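# Eject pipette tip into bin, rehang pipette

## Task

Push the tip-ejector button next to the pipette's plunger so the used tip comes off into the waste bin. The tip may only be released to drop once at least half its length sits below the bin's rim; dropping it from any higher fails at once. The bin must remain upright. Apart from the pipette and the bin, the used tip must touch nothing; any other contact fails at once. Afterwards, hang the pipette on its rack again by its finger rest, standing upright and at the same height it originally hung. Everything must stay in place on its own at the end; a state that holds only because the robot supports it does not count.

## Robot and tools

ROBOT. One six-joint UR-type arm (shoulder pan, shoulder lift, elbow, wrist 1-3) carrying a right hand with 16 motors: index, middle and ring fingers plus a thumb. Only this one arm exists, so every movement argument is a single row, not one per arm. The rubber caps at the digit ends grip well; the rest of the hand grips poorly. A rigid mast near the wrist on the palm side (hand-point x +0.05 to +0.10, z -0.16 to -0.11, reaching y +0.06 m) can collide with things.

FRAMES. Scene frame: origin on the table top under the arm base, +z up, +y to the left when facing along +x; metres. The base may be slightly tilted. Hand-point frame: the point where the thumb tip meets index and middle tips in a pinch; +z runs along straight fingers toward the tips, +x across the palm away from the thumb, +y out of the palm face (the palm surface is at y = -0.062). Straight fingers have knuckles at z = -0.017 and tips 0.139 m beyond; bending moves the tips toward +y.

ROW LAYOUT (used by execute_actions and move). 24 numbers, each in [-1, 1]: dx, dy, dz, rx, ry, rz, then 16 hinge goals in this order: index_mcp, index_abd, index_pip, index_dip, middle_mcp, middle_abd, middle_pip, middle_dip, ring_mcp, ring_abd, ring_pip, ring_dip, thumb_cmc, thumb_axl, thumb_mcp, thumb_ipl, then current_limit, speed. The first six are an offset, not a pose: a displacement of the hand point relative to its measured pose when the action begins, expressed in hand-point axes; 1.0 equals 0.6 m of travel or 180 degrees, and rx, ry, rz form one rotation vector. Hinge numbers are absolute goal angles scaled between each hinge's stops. For fingers, moving toward -1 curls mcp (knuckle) toward the palm (straight at +0.75), swings abd sideways away from the thumb (straight 0.00), and curls pip (straight +0.58) and dip (straight +0.70). thumb_cmc toward -1 brings the thumb from beside the palm to in front of it (flat at +0.71); thumb_axl rolls it (straight +0.68); thumb_mcp (straight +0.23) and thumb_ipl (straight +0.17) bend it. current_limit maps linearly from 0 mA at -1 to 550 mA at +1 (floor 11 mA) and also caps hinge speed; very low values may not lift a finger. speed sets the hinge slew as (speed+1)/2 of 5.9 rad/s. Initial values are +0.4 and -0.6; the last values sent stay active.

TOOLS.
execute_actions(actions): a list of actions run in sequence. Each action is a table of up to 15 rows, one row per 1/30 s step; a shorter table repeats its final row to fill 15 steps. All rows of an action are offsets from that action's starting pose, not from the previous row; for a call's first action, the start is the last pose reported. An empty list only returns state and images. Each step the command is clipped to within 100 mm and 16 degrees of the measured pose, so a large offset can need several actions.
move(target, speed, stop_force, blocking): drives the hand point in a straight line toward target, a single row whose offsets count from the pose in the latest result showing one; tool numbers are sent at the start. speed is m/s, 0.002 to 0.5 (default 0.25); turning is capped at twice it in rad/s. The path lasts 0.5 to 10 s and ignores obstacles. stop_force (9 to 40 N, optional) halts the path when the wrist sensor sees that much added push along the target direction, then backs off two steps; use it only with slow, non-rotating moves, and omit it when leaving a contact. blocking=false returns after 0.5 s while the arm keeps going (not allowed with stop_force); then use wait(0) or stop before other motion.
wait(seconds): 0 to 10, the arm holds its last command.
stop(): brakes a running move.
zoom_image(camera, region): closer look at [x0, y0, x1, y1] pixels, at most 504 by 504, for cam_head_left, cam_head_right, cam_high, cam_low or cam_wrist.
read_manual(section): only licence texts.
finished_scene(scene): ends the current scene by its number; irreversible.

RESULTS. The state line gives hand-point position (m) and quaternion wxyz plus velocities in the scene frame; printed positions can be off at long reach. Hand target shows where the controller is heading. A pose unreachable line means the clearance check altered or blocked the command. Per-motor lists follow the hinge order: hand_goal, hand_measured, hand_current_ma, hand_state (moving, goal, blocked, overload). A move: line reports the ending (done, off_target, moving, held, contact, fault), acting limits (paced = clipped, held = blocked steps) and distance to target. Wrist force and torque are in hand-point axes, noisy, offset up to about 4 N, saturating near 50 N. Camera calibration (pinhole or fisheye, with K and world-to-camera transforms) is supplied; actual cameras can differ by a few degrees and millimetres.

CAUTIONS. The arm is stiff: pressing even slightly past a firm contact can trip a fault. Load limits are 130 N m on the big joints and 24.3 N m on each wrist joint, held weight included; 150 N external force also stops the arm for 10 s and cancels the rest of the call. Any hand motor at 495 mA or more for 5 s shuts down for 10 s. Arm motors overheat when holding loads for long (warning at 70 C, brake stop at 85 C). Release the tip only with half of it below the bin rim, keep the tip away from everything except pipette and bin, do not tip the bin, and never knock anything off the table. Objects may occasionally be nudged by outside pushes. Move slowly near contacts, and let the pipette hang freely on its rack before ending.

Each tool is called after "Emit:" by a JSON object that holds its "op" and its "data".

## Session

Emit:
{"op": "execute_actions", "data": {"actions": []}}

Scene clock: 0.00 s.
end_effector_position=(+0.2144, -0.4267, +0.2181) hand_goal=(+0.754, +0.000, +0.576, +0.696, +0.754, +0.000, +0.576, +0.696, +0.754, +0.000, +0.576, +0.696, +0.714, +0.678, +0.226, +0.168) hand_measured=(+0.754, +0.000, +0.576, +0.696, +0.754, +0.000, +0.576, +0.696, +0.754, +0.000, +0.576, +0.696, +0.714, +0.678, +0.226, +0.168) hand_current_ma=(+0, +0, +0, +0, +0, +0, +0, +0, +0, +0, +0, +0, +0, +0, +0, +0) hand_state=(goal, goal, goal, goal, goal, goal, goal, goal, goal, goal, goal, goal, goal, goal, goal, goal) hand_current_limit=0.40 hand_speed=-0.60 end_effector_quat_wxyz=(+0.692, -0.062, -0.718, -0.046) end_effector_velocity=(-0.000, +0.000, -0.000) end_effector_angular_velocity=(+0.001, +0.000, -0.000)
Joint positions: [-1.069 -0.696  1.179 -0.547 -2.517 -1.604]
Joint velocities: [-0.     0.001  0.    -0.     0.    -0.001]
Wrist force (N, on the end effector, along its own x y z axes, offset not removed): no reading
Wrist torque (N m, same axes, about the end effector's origin, offset not removed): no reading
Hand target: +0.214, -0.427, +0.218; +0.692, -0.062, -0.718, -0.046

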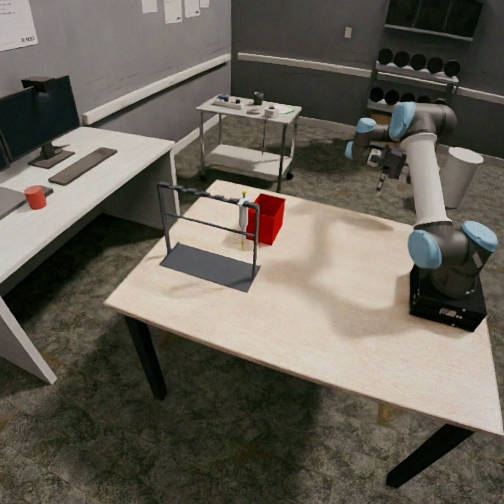

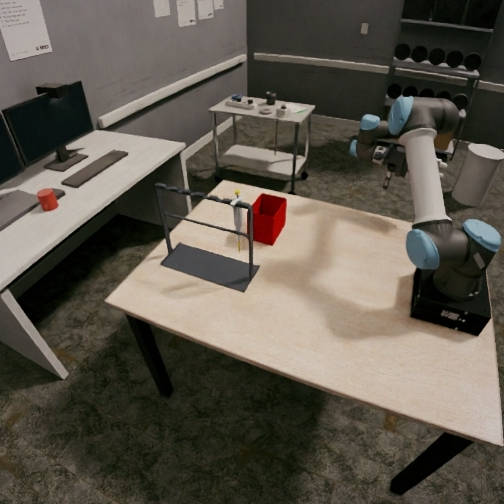

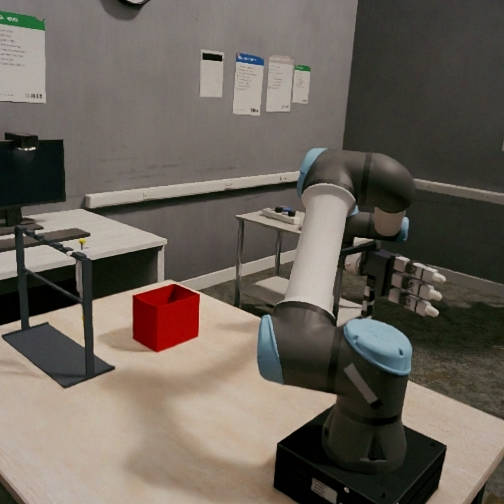

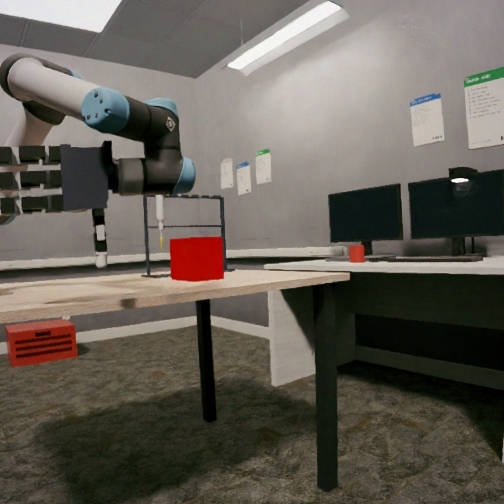

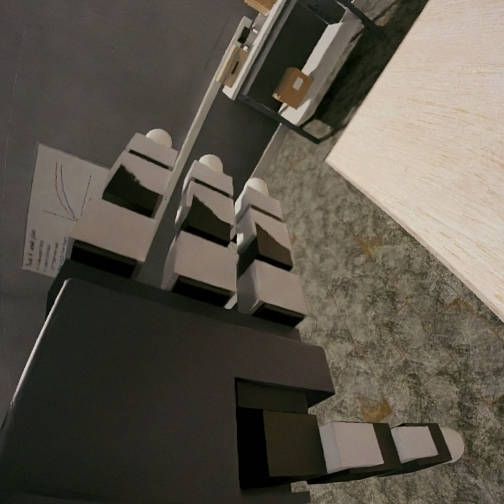

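Emit:
{"op": "zoom_image", "data": {"camera": "cam_head_left", "region": [150, 170, 300, 300]}}

Emit:
{"op": "zoom_image", "data": {"camera": "cam_head_right", "region": [150, 170, 300, 300]}}

Emit:
{"op": "zoom_image", "data": {"camera": "cam_low", "region": [130, 180, 240, 290]}}

Emit:
{"op": "zoom_image", "data": {"camera": "cam_high", "region": [0, 210, 210, 400]}}

Region (150, 170, 300, 300) of cam_head_left's 504x504 image, scaled by 3.360, with more detail than that image has; it fills the top 437 rows of this view, and the rest is white.

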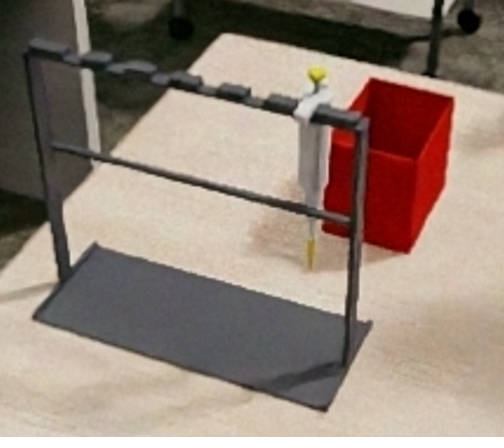

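Region (150, 170, 300, 300) of cam_head_right's 504x504 image, scaled by 3.360, with more detail than that image has; it fills the top 437 rows of this view, and the rest is white.

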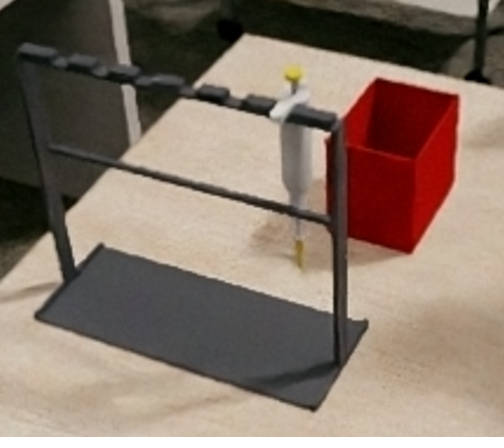

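Region (130, 180, 240, 290) of cam_low's 504x504 image, scaled by 4.582, with more detail than that image has.

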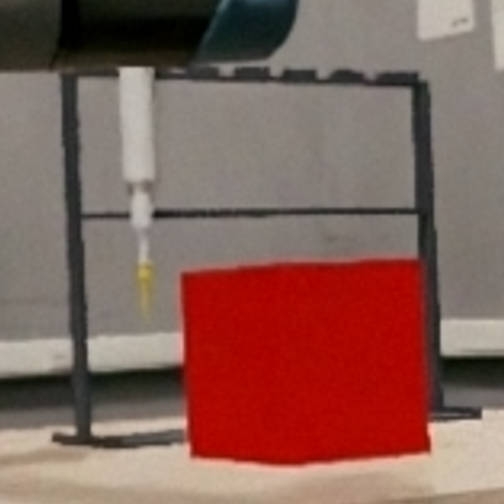

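Region (0, 210, 210, 400) of cam_high's 504x504 image, scaled by 2.400, with more detail than that image has; it fills the top 456 rows of this view, and the rest is white.

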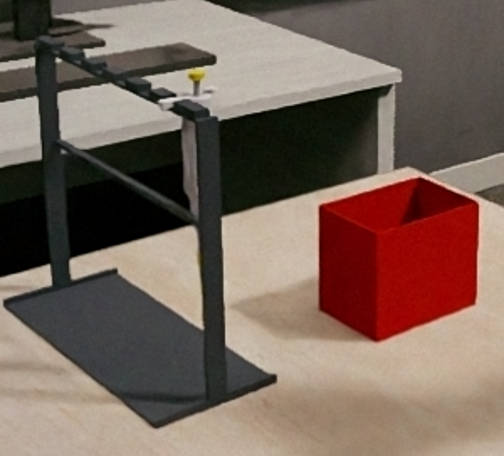

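Emit:
{"op": "move", "data": {"target": [0.25,0,0,0,0.5,0,0.754,0,0.576,0.696,0.754,0,0.576,0.696,0.754,0,0.576,0.696,0.714,0.678,0.226,0.168,0.4,-0.6]}}

Scene clock: 23.07 s.
end_effector_position=(+0.2138, -0.4269, +0.2411) hand_goal=(+0.754, +0.000, +0.576, +0.696, +0.754, +0.000, +0.576, +0.696, +0.754, +0.000, +0.576, +0.696, +0.714, +0.678, +0.226, +0.168) hand_measured=(+0.754, +0.004, +0.576, +0.696, +0.754, +0.004, +0.576, +0.696, +0.754, +0.004, +0.576, +0.696, +0.714, +0.678, +0.226, +0.168) hand_current_ma=(-4, +18, +4, +0, -3, +18, +4, +0, -3, +19, +4, +0, -1, -5, -1, -2) hand_state=(goal, goal, goal, goal, goal, goal, goal, goal, goal, goal, goal, goal, goal, goal, goal, goal) hand_current_limit=0.40 hand_speed=-0.60 end_effector_quat_wxyz=(+0.770, -0.054, -0.634, -0.052) end_effector_velocity=(+0.000, +0.000, +0.001) end_effector_angular_velocity=(-0.002, -0.000, -0.000)
Joint positions: [-1.068 -0.562  1.013 -0.128 -2.49  -1.293]
Joint velocities: [-0.    -0.002 -0.     0.     0.001  0.001]
Wrist force (N, on the end effector, along its own x y z axes, offset not removed): [2.4 -0.6 6.0]
Wrist torque (N m, same axes, about the end effector's origin, offset not removed): [-0.66 -0.53 0.01]
Hand target: +0.214, -0.427, +0.241; +0.770, -0.054, -0.634, -0.052
Off the commanded pose: 0.127 m, 77 deg; position and orientation clipped at the last step of the last action.
move: held; limits=paced,held; held on 84 of 104 steps, including the last
pose unreachable: on one or more control steps of this call, first in action 0 (counted from 0), an arm could not follow its commanded pose, so it was not sent that pose on those steps. On the call's last step it was still not sent that pose. It may still have moved: this result reports where it is.
cause: the commanded pose would bring two parts of the arm too close to each other (joints 4 (wrist 1) to 6 (wrist 3) lie between them).
camera_calibration (this result's frames):
cam_wrist: T_world_to_cam=[[0.0153427, 0.494692, -0.868933, 0.443096], [0.503745, -0.754512, -0.420657, -0.367753], [-0.863716, -0.431266, -0.260775, 0.188201], [0, 0, 0, 1]] pos_world=[0.341007, -0.415506, 0.279401]

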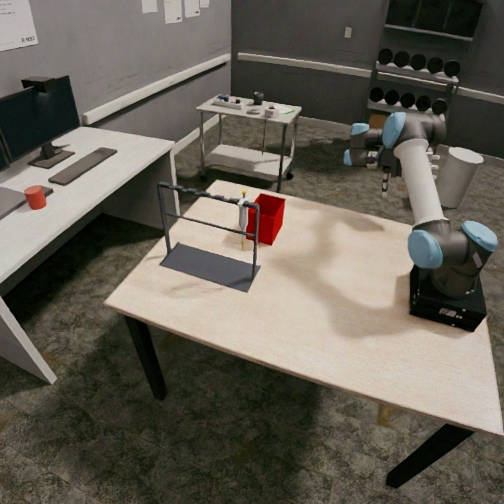

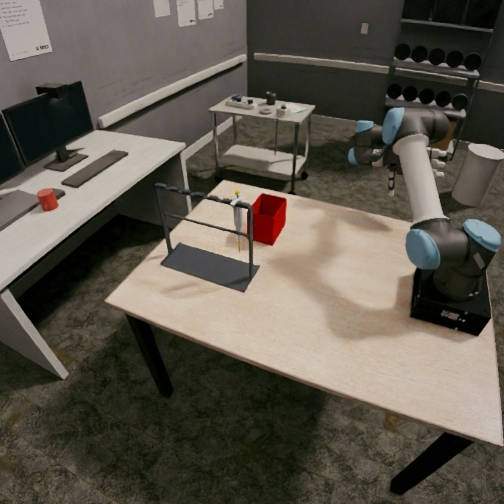

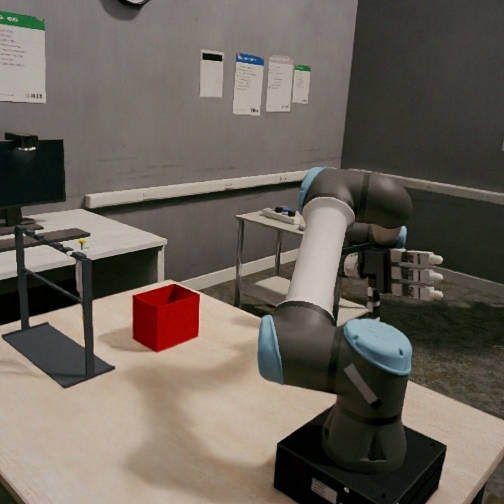

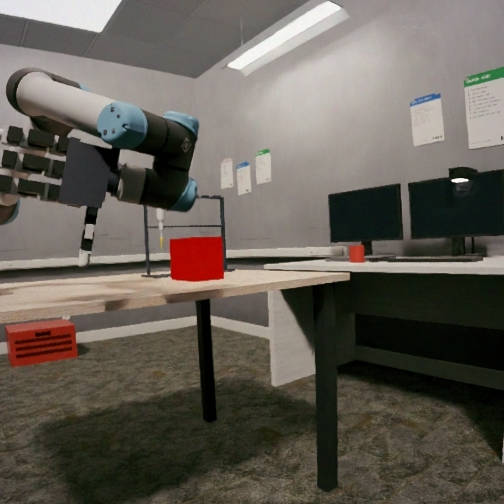

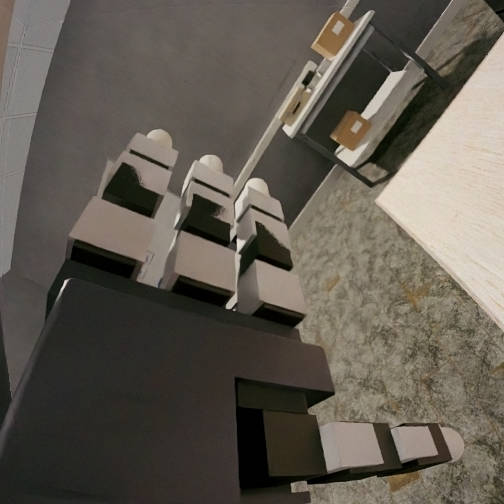

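Emit:
{"op": "move", "data": {"target": [0.1,0,0,0.5,0,0,0.754,0,0.576,0.696,0.754,0,0.576,0.696,0.754,0,0.576,0.696,0.714,0.678,0.226,0.168,0.4,-0.6]}}

Scene clock: 27.53 s.
end_effector_position=(+0.2156, -0.4271, +0.2472) hand_goal=(+0.754, +0.000, +0.576, +0.696, +0.754, +0.000, +0.576, +0.696, +0.754, +0.000, +0.576, +0.696, +0.714, +0.678, +0.226, +0.168) hand_measured=(+0.754, +0.004, +0.576, +0.696, +0.754, +0.004, +0.576, +0.696, +0.754, +0.004, +0.576, +0.696, +0.714, +0.678, +0.226, +0.168) hand_current_ma=(-2, +18, +4, +0, -1, +18, +4, +0, -1, +20, +4, +0, -2, -5, +2, -2) hand_state=(goal, goal, goal, goal, goal, goal, goal, goal, goal, goal, goal, goal, goal, goal, goal, goal) hand_current_limit=0.40 hand_speed=-0.60 end_effector_quat_wxyz=(+0.771, +0.010, -0.636, -0.001) end_effector_velocity=(-0.001, -0.000, -0.000) end_effector_angular_velocity=(+0.000, +0.000, -0.002)
Joint positions: [-1.019 -0.592  1.069 -0.097 -2.602 -1.258]
Joint velocities: [-0.001  0.     0.    -0.     0.     0.   ]
Wrist force (N, on the end effector, along its own x y z axes, offset not removed): [-1.4 -0.5 0.1]
Wrist torque (N m, same axes, about the end effector's origin, offset not removed): [-0.09 0.02 -0.23]
Hand target: +0.216, -0.427, +0.247; +0.771, +0.010, -0.636, -0.001
Off the commanded pose: 0.054 m, 81 deg; orientation clipped at the last step of the last action.
move: held; limits=paced,held; held on 79 of 104 steps, including the last
pose unreachable: on one or more control steps of this call, first in action 0 (counted from 0), an arm could not follow its commanded pose, so it was not sent that pose on those steps. On the call's last step it was still not sent that pose. It may still have moved: this result reports where it is.
cause: the commanded pose would bring two parts of the arm too close to each other (joints 4 (wrist 1) to 6 (wrist 3) lie between them).
camera_calibration (this result's frames):
cam_wrist: T_world_to_cam=[[-0.0629321, 0.519933, -0.851886, 0.471889], [0.618768, -0.649394, -0.442057, -0.340877], [-0.783049, -0.554939, -0.28085, 0.125942], [0, 0, 0, 1]] pos_world=[0.339239, -0.396824, 0.286679]

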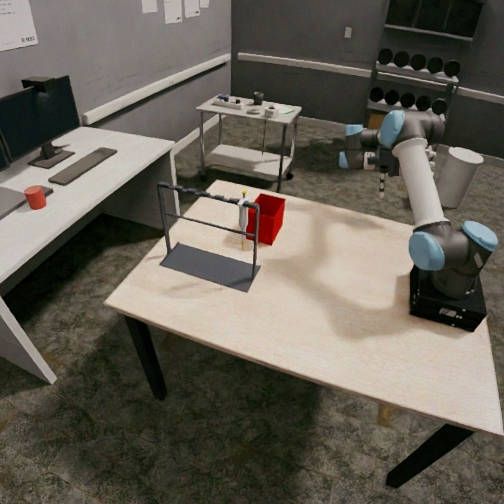

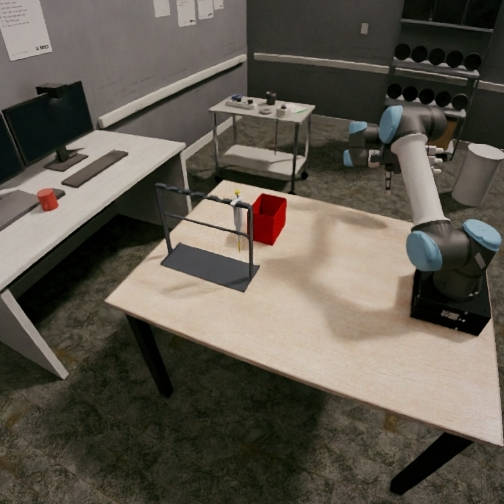

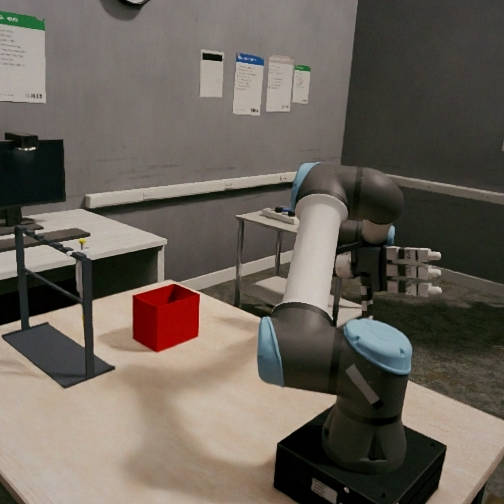

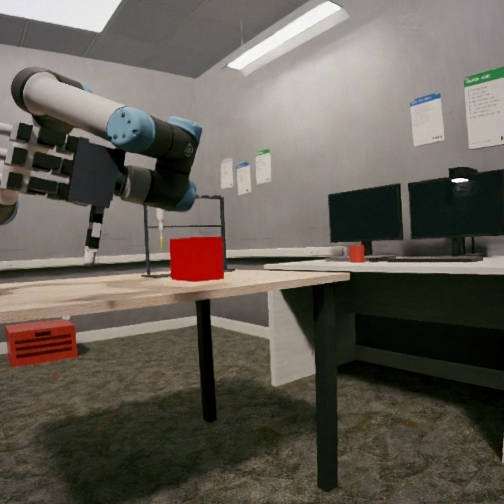

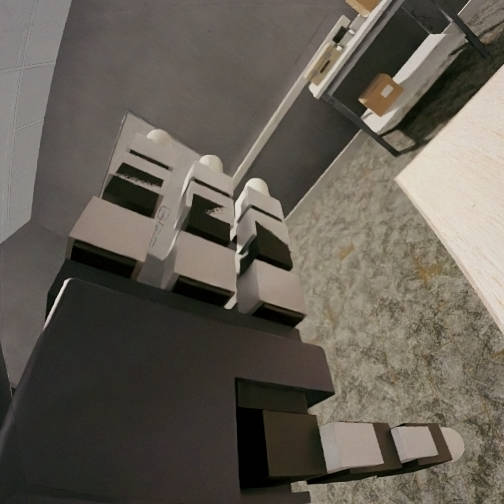

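Emit:
{"op": "move", "data": {"target": [0.05,0,0,-0.35,0,0,0.754,0,0.576,0.696,0.754,0,0.576,0.696,0.754,0,0.576,0.696,0.714,0.678,0.226,0.168,0.4,-0.6]}}

Scene clock: 32.83 s.
end_effector_position=(+0.2212, -0.4275, +0.2767) hand_goal=(+0.754, +0.000, +0.576, +0.696, +0.754, +0.000, +0.576, +0.696, +0.754, +0.000, +0.576, +0.696, +0.714, +0.678, +0.226, +0.168) hand_measured=(+0.754, +0.004, +0.576, +0.696, +0.754, +0.004, +0.576, +0.696, +0.754, +0.004, +0.576, +0.696, +0.714, +0.678, +0.226, +0.168) hand_current_ma=(-2, +18, +4, +0, -1, +18, +4, +0, -1, +20, +4, +0, -2, -5, +2, -2) hand_state=(goal, goal, goal, goal, goal, goal, goal, goal, goal, goal, goal, goal, goal, goal, goal, goal) hand_current_limit=0.40 hand_speed=-0.60 end_effector_quat_wxyz=(+0.663, -0.394, -0.542, -0.333) end_effector_velocity=(-0.000, +0.000, +0.000) end_effector_angular_velocity=(-0.003, -0.000, -0.009)
Joint positions: [-1.362 -0.629  0.946 -0.208 -1.866 -1.375]
Joint velocities: [-0.003 -0.003  0.004 -0.004  0.006 -0.   ]
Wrist force (N, on the end effector, along its own x y z axes, offset not removed): [5.8 -0.4 0.7]
Wrist torque (N m, same axes, about the end effector's origin, offset not removed): [-0.02 -0.75 0.48]
Hand target: +0.221, -0.428, +0.277; +0.663, -0.395, -0.542, -0.334
Off the commanded pose: 0.000 m, 0 deg.
move: done; limits=paced
camera_calibration (this result's frames):
cam_wrist: T_world_to_cam=[[0.325714, 0.154762, -0.932716, 0.277869], [-0.324343, -0.908358, -0.263985, -0.28295], [-0.888094, 0.388504, -0.245669, 0.555204], [0, 0, 0, 1]] pos_world=[0.310794, -0.515722, 0.320875]

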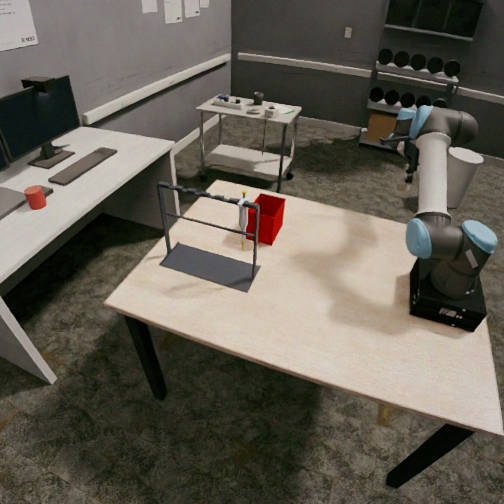

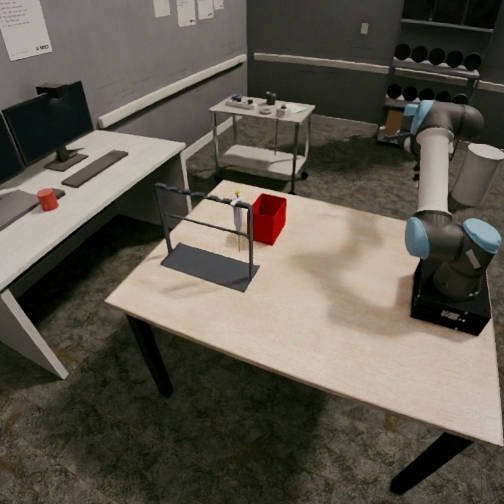

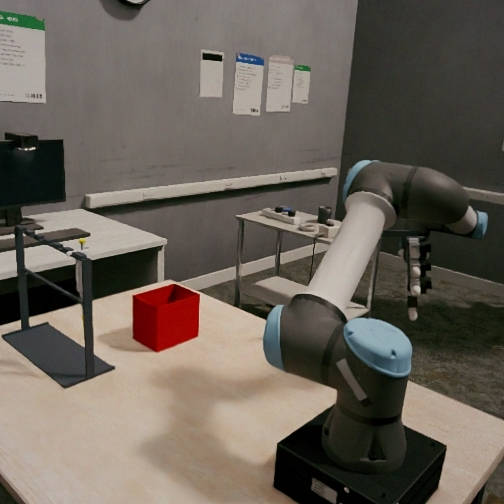

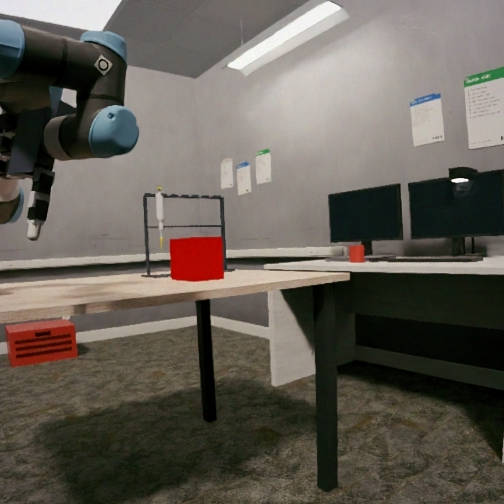

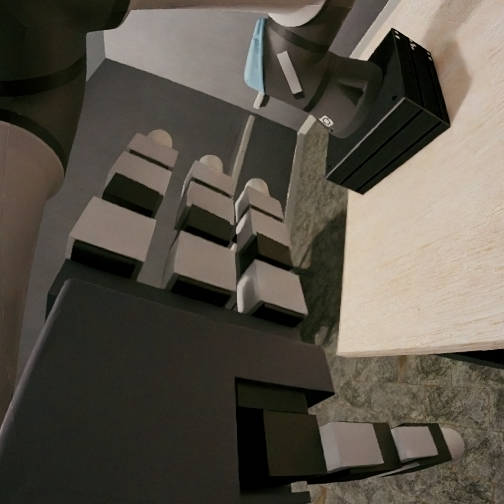

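Emit:
{"op": "move", "data": {"target": [0.1,0,0,0,-0.5,0,0.754,0,0.576,0.696,0.754,0,0.576,0.696,0.754,0,0.576,0.696,0.714,0.678,0.226,0.168,0.4,-0.6]}}

Emit:
{"op": "move", "data": {"target": [0,0,0,0,-0.5,0,0.754,0,0.576,0.696,0.754,0,0.576,0.696,0.754,0,0.576,0.696,0.714,0.678,0.226,0.168,0.4,-0.6]}}

Scene clock: 39.47 s.
end_effector_position=(+0.2326, -0.4286, +0.3357) hand_goal=(+0.754, +0.000, +0.576, +0.696, +0.754, +0.000, +0.576, +0.696, +0.754, +0.000, +0.576, +0.696, +0.714, +0.678, +0.226, +0.168) hand_measured=(+0.754, +0.004, +0.576, +0.696, +0.754, +0.004, +0.576, +0.696, +0.754, +0.004, +0.576, +0.696, +0.714, +0.678, +0.222, +0.168) hand_current_ma=(-4, +18, +4, +0, -3, +18, +4, +0, -4, +20, +4, +0, -2, -5, -24, -2) hand_state=(goal, goal, goal, goal, goal, goal, goal, goal, goal, goal, goal, goal, goal, goal, goal, goal) hand_current_limit=0.40 hand_speed=-0.60 end_effector_quat_wxyz=(-0.086, +0.515, +0.852, -0.042) end_effector_velocity=(-0.000, -0.000, -0.000) end_effector_angular_velocity=(-0.005, -0.004, -0.000)
Joint positions: [-1.413 -1.582  1.85  -1.796 -1.759 -1.921]
Joint velocities: [-0.002 -0.003  0.006 -0.009  0.003 -0.002]
Wrist force (N, on the end effector, along its own x y z axes, offset not removed): [3.1 0.5 -0.6]
Wrist torque (N m, same axes, about the end effector's origin, offset not removed): [0.00 -0.56 0.33]
Hand target: +0.233, -0.429, +0.336; -0.086, +0.515, +0.852, -0.043
Off the commanded pose: 0.000 m, 0 deg.
move: done
camera_calibration (this result's frames):
cam_wrist: T_world_to_cam=[[0.849636, -0.523421, -0.0644059, -0.374662], [-0.30796, -0.591577, 0.745115, -0.471452], [-0.42811, -0.613243, -0.663818, 0.184344], [0, 0, 0, 1]] pos_world=[0.252057, -0.361959, 0.449526]

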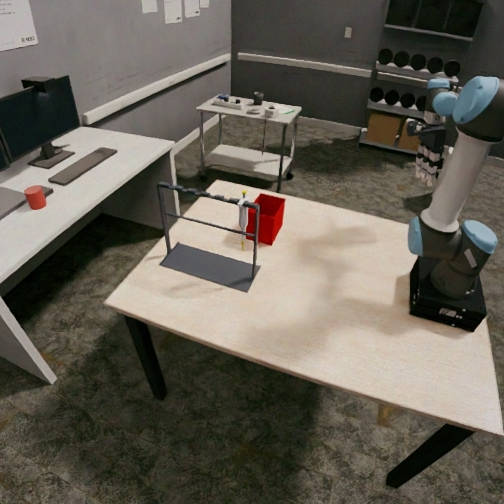

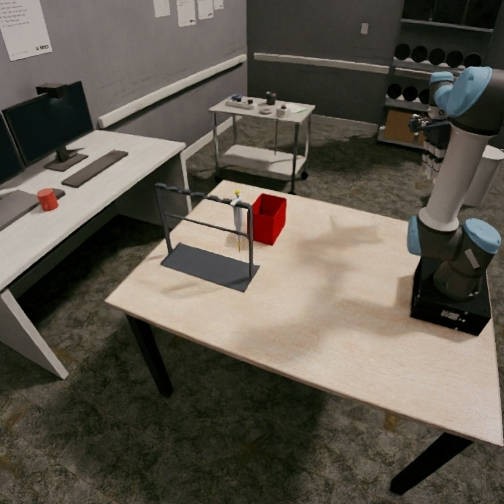

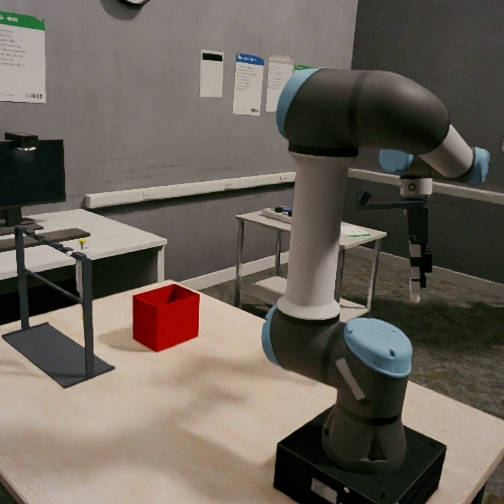

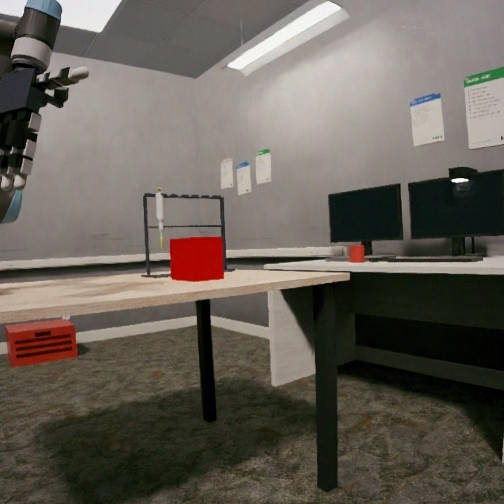

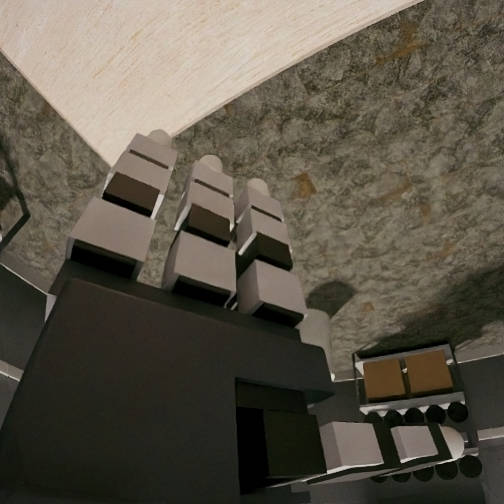

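Scene clock: 43.17 s.
end_effector_position=(+0.2323, -0.4288, +0.3355) hand_goal=(+0.754, +0.000, +0.576, +0.696, +0.754, +0.000, +0.576, +0.696, +0.754, +0.000, +0.576, +0.696, +0.714, +0.678, +0.226, +0.168) hand_measured=(+0.754, -0.002, +0.576, +0.696, +0.754, -0.002, +0.576, +0.696, +0.754, -0.002, +0.576, +0.696, +0.714, +0.678, +0.222, +0.168) hand_current_ma=(-4, -12, +4, +0, -3, -12, +4, +0, -4, -13, +4, +0, -2, -5, -23, -2) hand_state=(goal, goal, goal, goal, goal, goal, goal, goal, goal, goal, goal, goal, goal, goal, goal, goal) hand_current_limit=0.40 hand_speed=-0.60 end_effector_quat_wxyz=(+0.542, +0.335, +0.663, -0.393) end_effector_velocity=(-0.000, -0.000, +0.000) end_effector_angular_velocity=(-0.009, -0.005, -0.002)
Joint positions: [-1.871 -1.122  2.603 -4.472 -0.77  -1.841]
Joint velocities: [-0.     0.012 -0.004 -0.023  0.     0.011]
Wrist force (N, on the end effector, along its own x y z axes, offset not removed): [0.2 0.1 2.7]
Wrist torque (N m, same axes, about the end effector's origin, offset not removed): [-0.18 -0.11 0.03]
Hand target: +0.232, -0.429, +0.336; +0.542, +0.335, +0.663, -0.394
Off the commanded pose: 0.000 m, 0 deg.
move: done
camera_calibration (this result's frames):
cam_wrist: T_world_to_cam=[[0.553682, 0.315584, 0.770612, -0.226195], [-0.829627, 0.288839, 0.477798, 0.116915], [-0.0717976, -0.903869, 0.421742, -0.387674], [0, 0, 0, 1]] pos_world=[0.194403, -0.312792, 0.281945]

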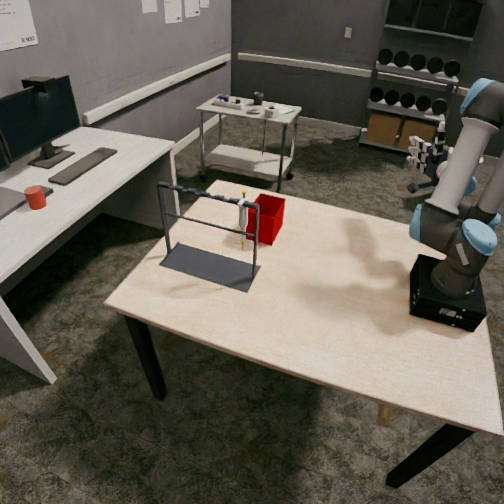

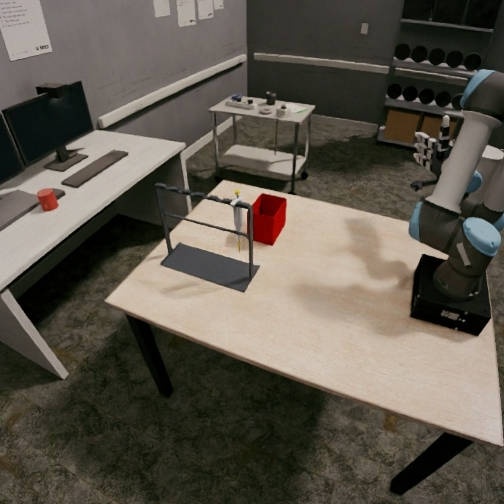

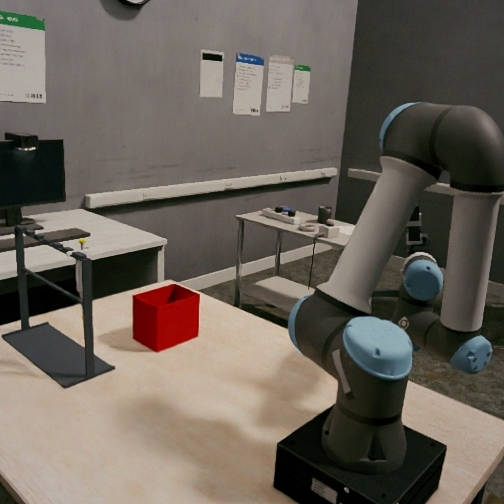

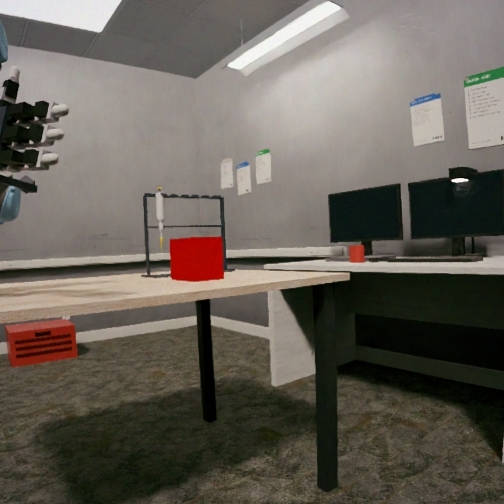

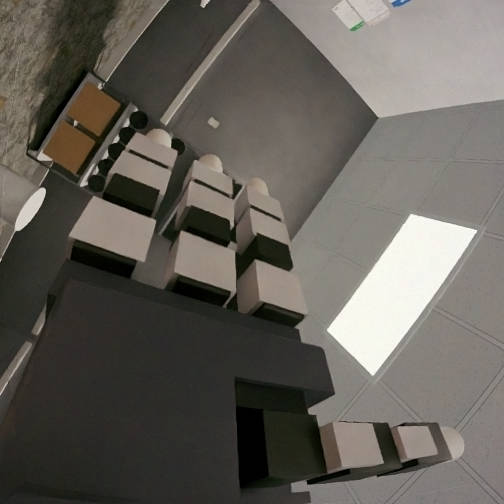

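Emit:
{"op": "move", "data": {"target": [0.02,0.76,-0.463,-0.345,-0.057,0.0276,0.754,0,0.576,0.696,0.754,0,0.576,0.696,0.754,0,0.576,0.696,0.714,0.678,0.226,0.168,0.4,-0.6]}}

Scene clock: 55.30 s.
end_effector_position=(+0.5006, +0.0300, +0.2788) hand_goal=(+0.754, +0.000, +0.576, +0.696, +0.754, +0.000, +0.576, +0.696, +0.754, +0.000, +0.576, +0.696, +0.714, +0.678, +0.226, +0.168) hand_measured=(+0.752, -0.004, +0.576, +0.696, +0.752, -0.004, +0.576, +0.696, +0.750, -0.004, +0.576, +0.696, +0.712, +0.678, +0.224, +0.168) hand_current_ma=(-16, -15, -2, +0, -14, -16, -2, +0, -16, -17, -2, +0, -12, -5, -15, -2) hand_state=(goal, goal, goal, goal, goal, goal, goal, goal, goal, goal, goal, goal, goal, goal, goal, goal) hand_current_limit=0.40 hand_speed=-0.60 end_effector_quat_wxyz=(+0.706, +0.000, +0.708, +0.000) end_effector_velocity=(+0.002, +0.000, +0.000) end_effector_angular_velocity=(+0.001, +0.000, -0.001)
Joint positions: [-0.673 -0.726  2.491 -4.901 -0.867 -1.573]
Joint velocities: [ 0.006 -0.002 -0.003  0.005 -0.007  0.001]
Wrist force (N, on the end effector, along its own x y z axes, offset not removed): [0.0 3.6 1.2]
Wrist torque (N m, same axes, about the end effector's origin, offset not removed): [0.25 -0.09 0.02]
Hand target: +0.501, +0.030, +0.279; +0.706, +0.000, +0.708, +0.000
Off the commanded pose: 0.001 m, 0 deg.
move: done; limits=paced,held; held on 12 of 219 steps
pose unreachable: on one or more control steps of this call, first in action 0 (counted from 0), an arm could not follow its commanded pose, so it was not sent that pose on those steps. It may still have moved: this result reports where it is.
cause: the commanded pose would bring two parts of the arm too close to each other (joints 3 (elbow) to 5 (wrist 2) lie between them).
camera_calibration (this result's frames):
cam_wrist: T_world_to_cam=[[-0.103909, 0.505708, 0.856424, -0.176201], [-0.681147, -0.663639, 0.309228, 0.235348], [0.724735, -0.55122, 0.413419, -0.336834], [0, 0, 0, 1]] pos_world=[0.386113, 0.0596227, 0.217381]

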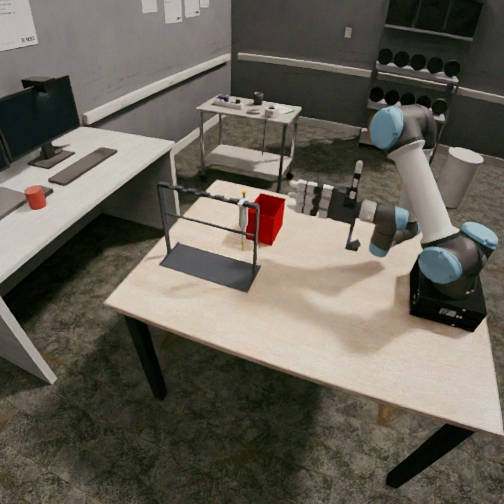

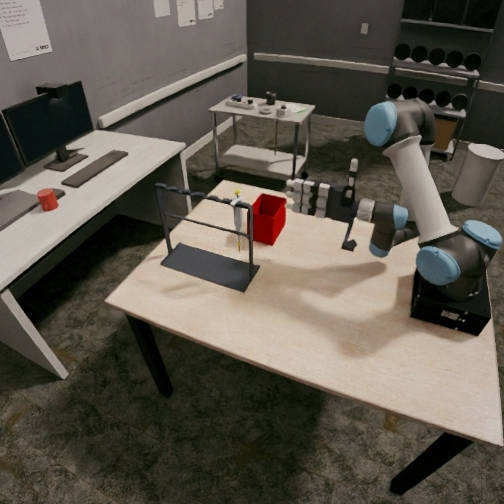

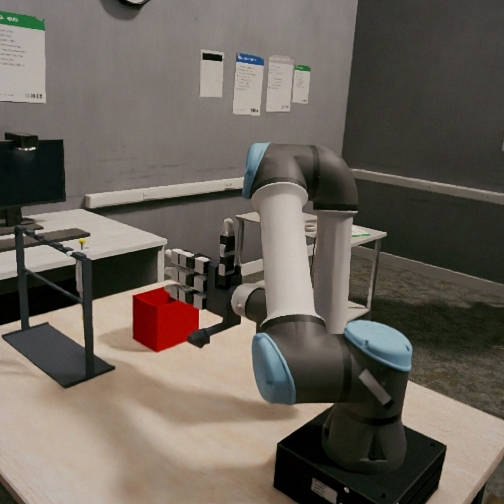

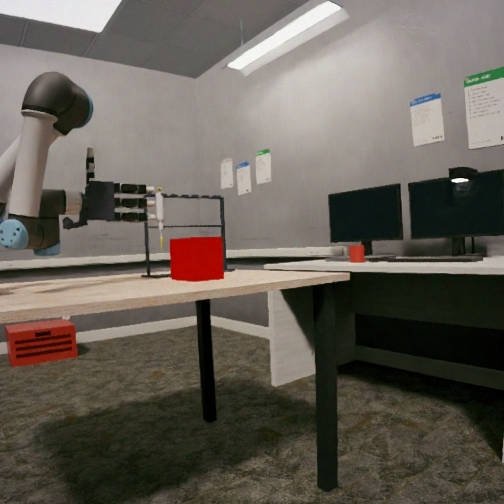

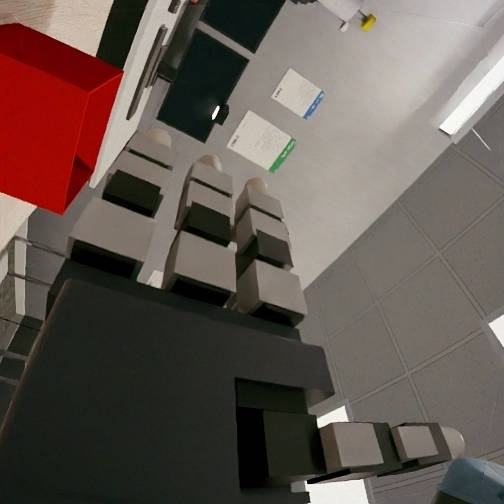

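Emit:
{"op": "move", "data": {"target": [0.023,0.167,0.333,0,0,0,0.754,0,0.576,0.696,0.754,0,0.576,0.696,0.754,0,0.576,0.696,0.714,0.678,0.226,0.168,0.4,-0.6], "speed": 0.15}}

Emit:
{"op": "zoom_image", "data": {"camera": "cam_high", "region": [40, 200, 200, 330]}}

Emit:
{"op": "zoom_image", "data": {"camera": "cam_head_left", "region": [190, 160, 320, 270]}}

Scene clock: 59.57 s.
end_effector_position=(+0.7003, +0.1305, +0.2643) hand_goal=(+0.754, +0.000, +0.576, +0.696, +0.754, +0.000, +0.576, +0.696, +0.754, +0.000, +0.576, +0.696, +0.714, +0.678, +0.226, +0.168) hand_measured=(+0.752, -0.004, +0.576, +0.696, +0.752, -0.004, +0.576, +0.696, +0.752, -0.004, +0.576, +0.696, +0.712, +0.678, +0.224, +0.168) hand_current_ma=(-13, -15, -2, +0, -12, -16, -2, +0, -13, -17, -2, +0, -10, -5, -12, -2) hand_state=(goal, goal, goal, goal, goal, goal, goal, goal, goal, goal, goal, goal, goal, goal, goal, goal) hand_current_limit=0.40 hand_speed=-0.60 end_effector_quat_wxyz=(+0.706, +0.000, +0.708, +0.000) end_effector_velocity=(+0.001, +0.001, +0.001) end_effector_angular_velocity=(-0.000, -0.001, +0.001)
Joint positions: [-0.159 -0.651  1.923 -4.409 -1.381 -1.571]
Joint velocities: [ 0.002 -0.    -0.004  0.004 -0.002 -0.   ]
Wrist force (N, on the end effector, along its own x y z axes, offset not removed): [-1.6 -2.6 -0.6]
Wrist torque (N m, same axes, about the end effector's origin, offset not removed): [-0.27 0.09 -0.27]
Hand target: +0.700, +0.131, +0.264; +0.706, +0.000, +0.708, +0.000
Off the commanded pose: 0.000 m, 0 deg.
move: done
camera_calibration (this result's frames):
cam_wrist: T_world_to_cam=[[-0.10375, 0.50601, 0.856265, -0.193964], [-0.681087, -0.663532, 0.309589, 0.442385], [0.724814, -0.551071, 0.413479, -0.420237], [0, 0, 0, 1]] pos_world=[0.585773, 0.160103, 0.202886]

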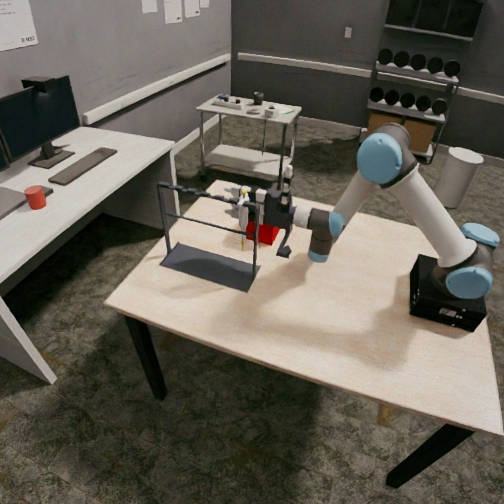

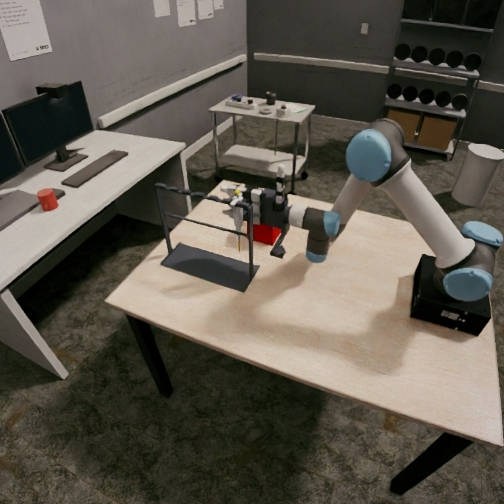

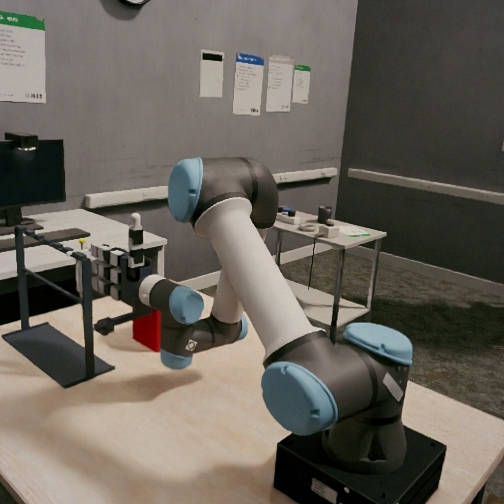

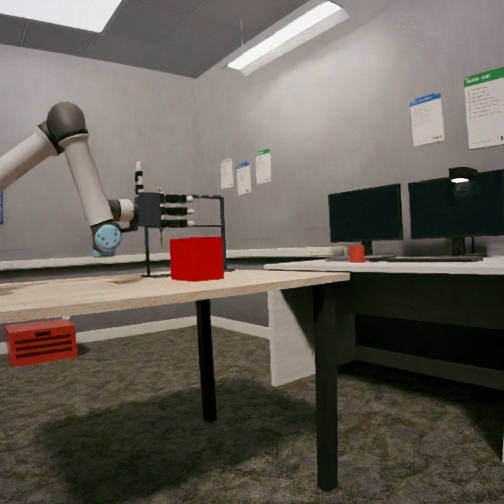

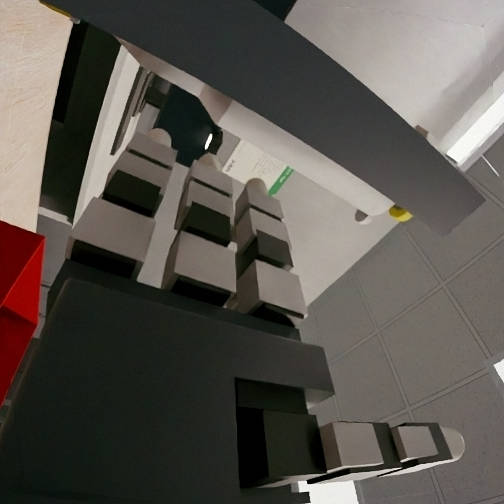

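Region (40, 200, 200, 330) of cam_high's 504x504 image, scaled by 3.150, with more detail than that image has; it fills the top 410 rows of this view, and the rest is white.

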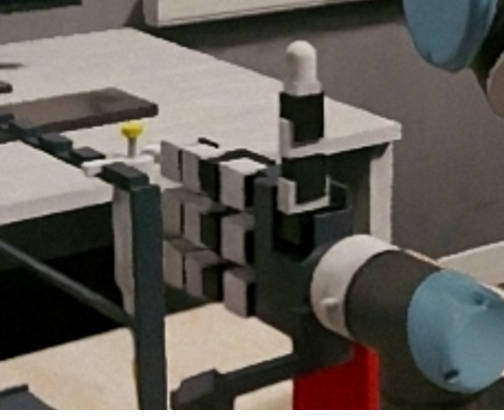

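Region (190, 160, 320, 270) of cam_head_left's 504x504 image, scaled by 3.877, with more detail than that image has; it fills the top 426 rows of this view, and the rest is white.

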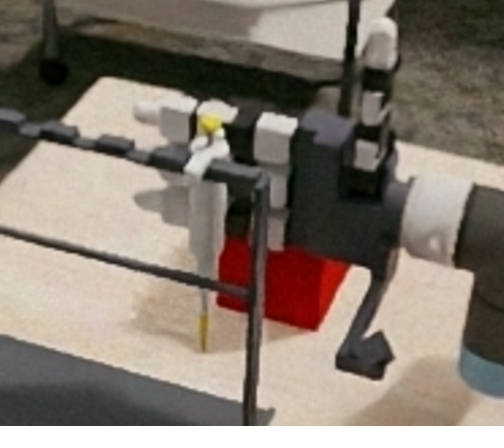

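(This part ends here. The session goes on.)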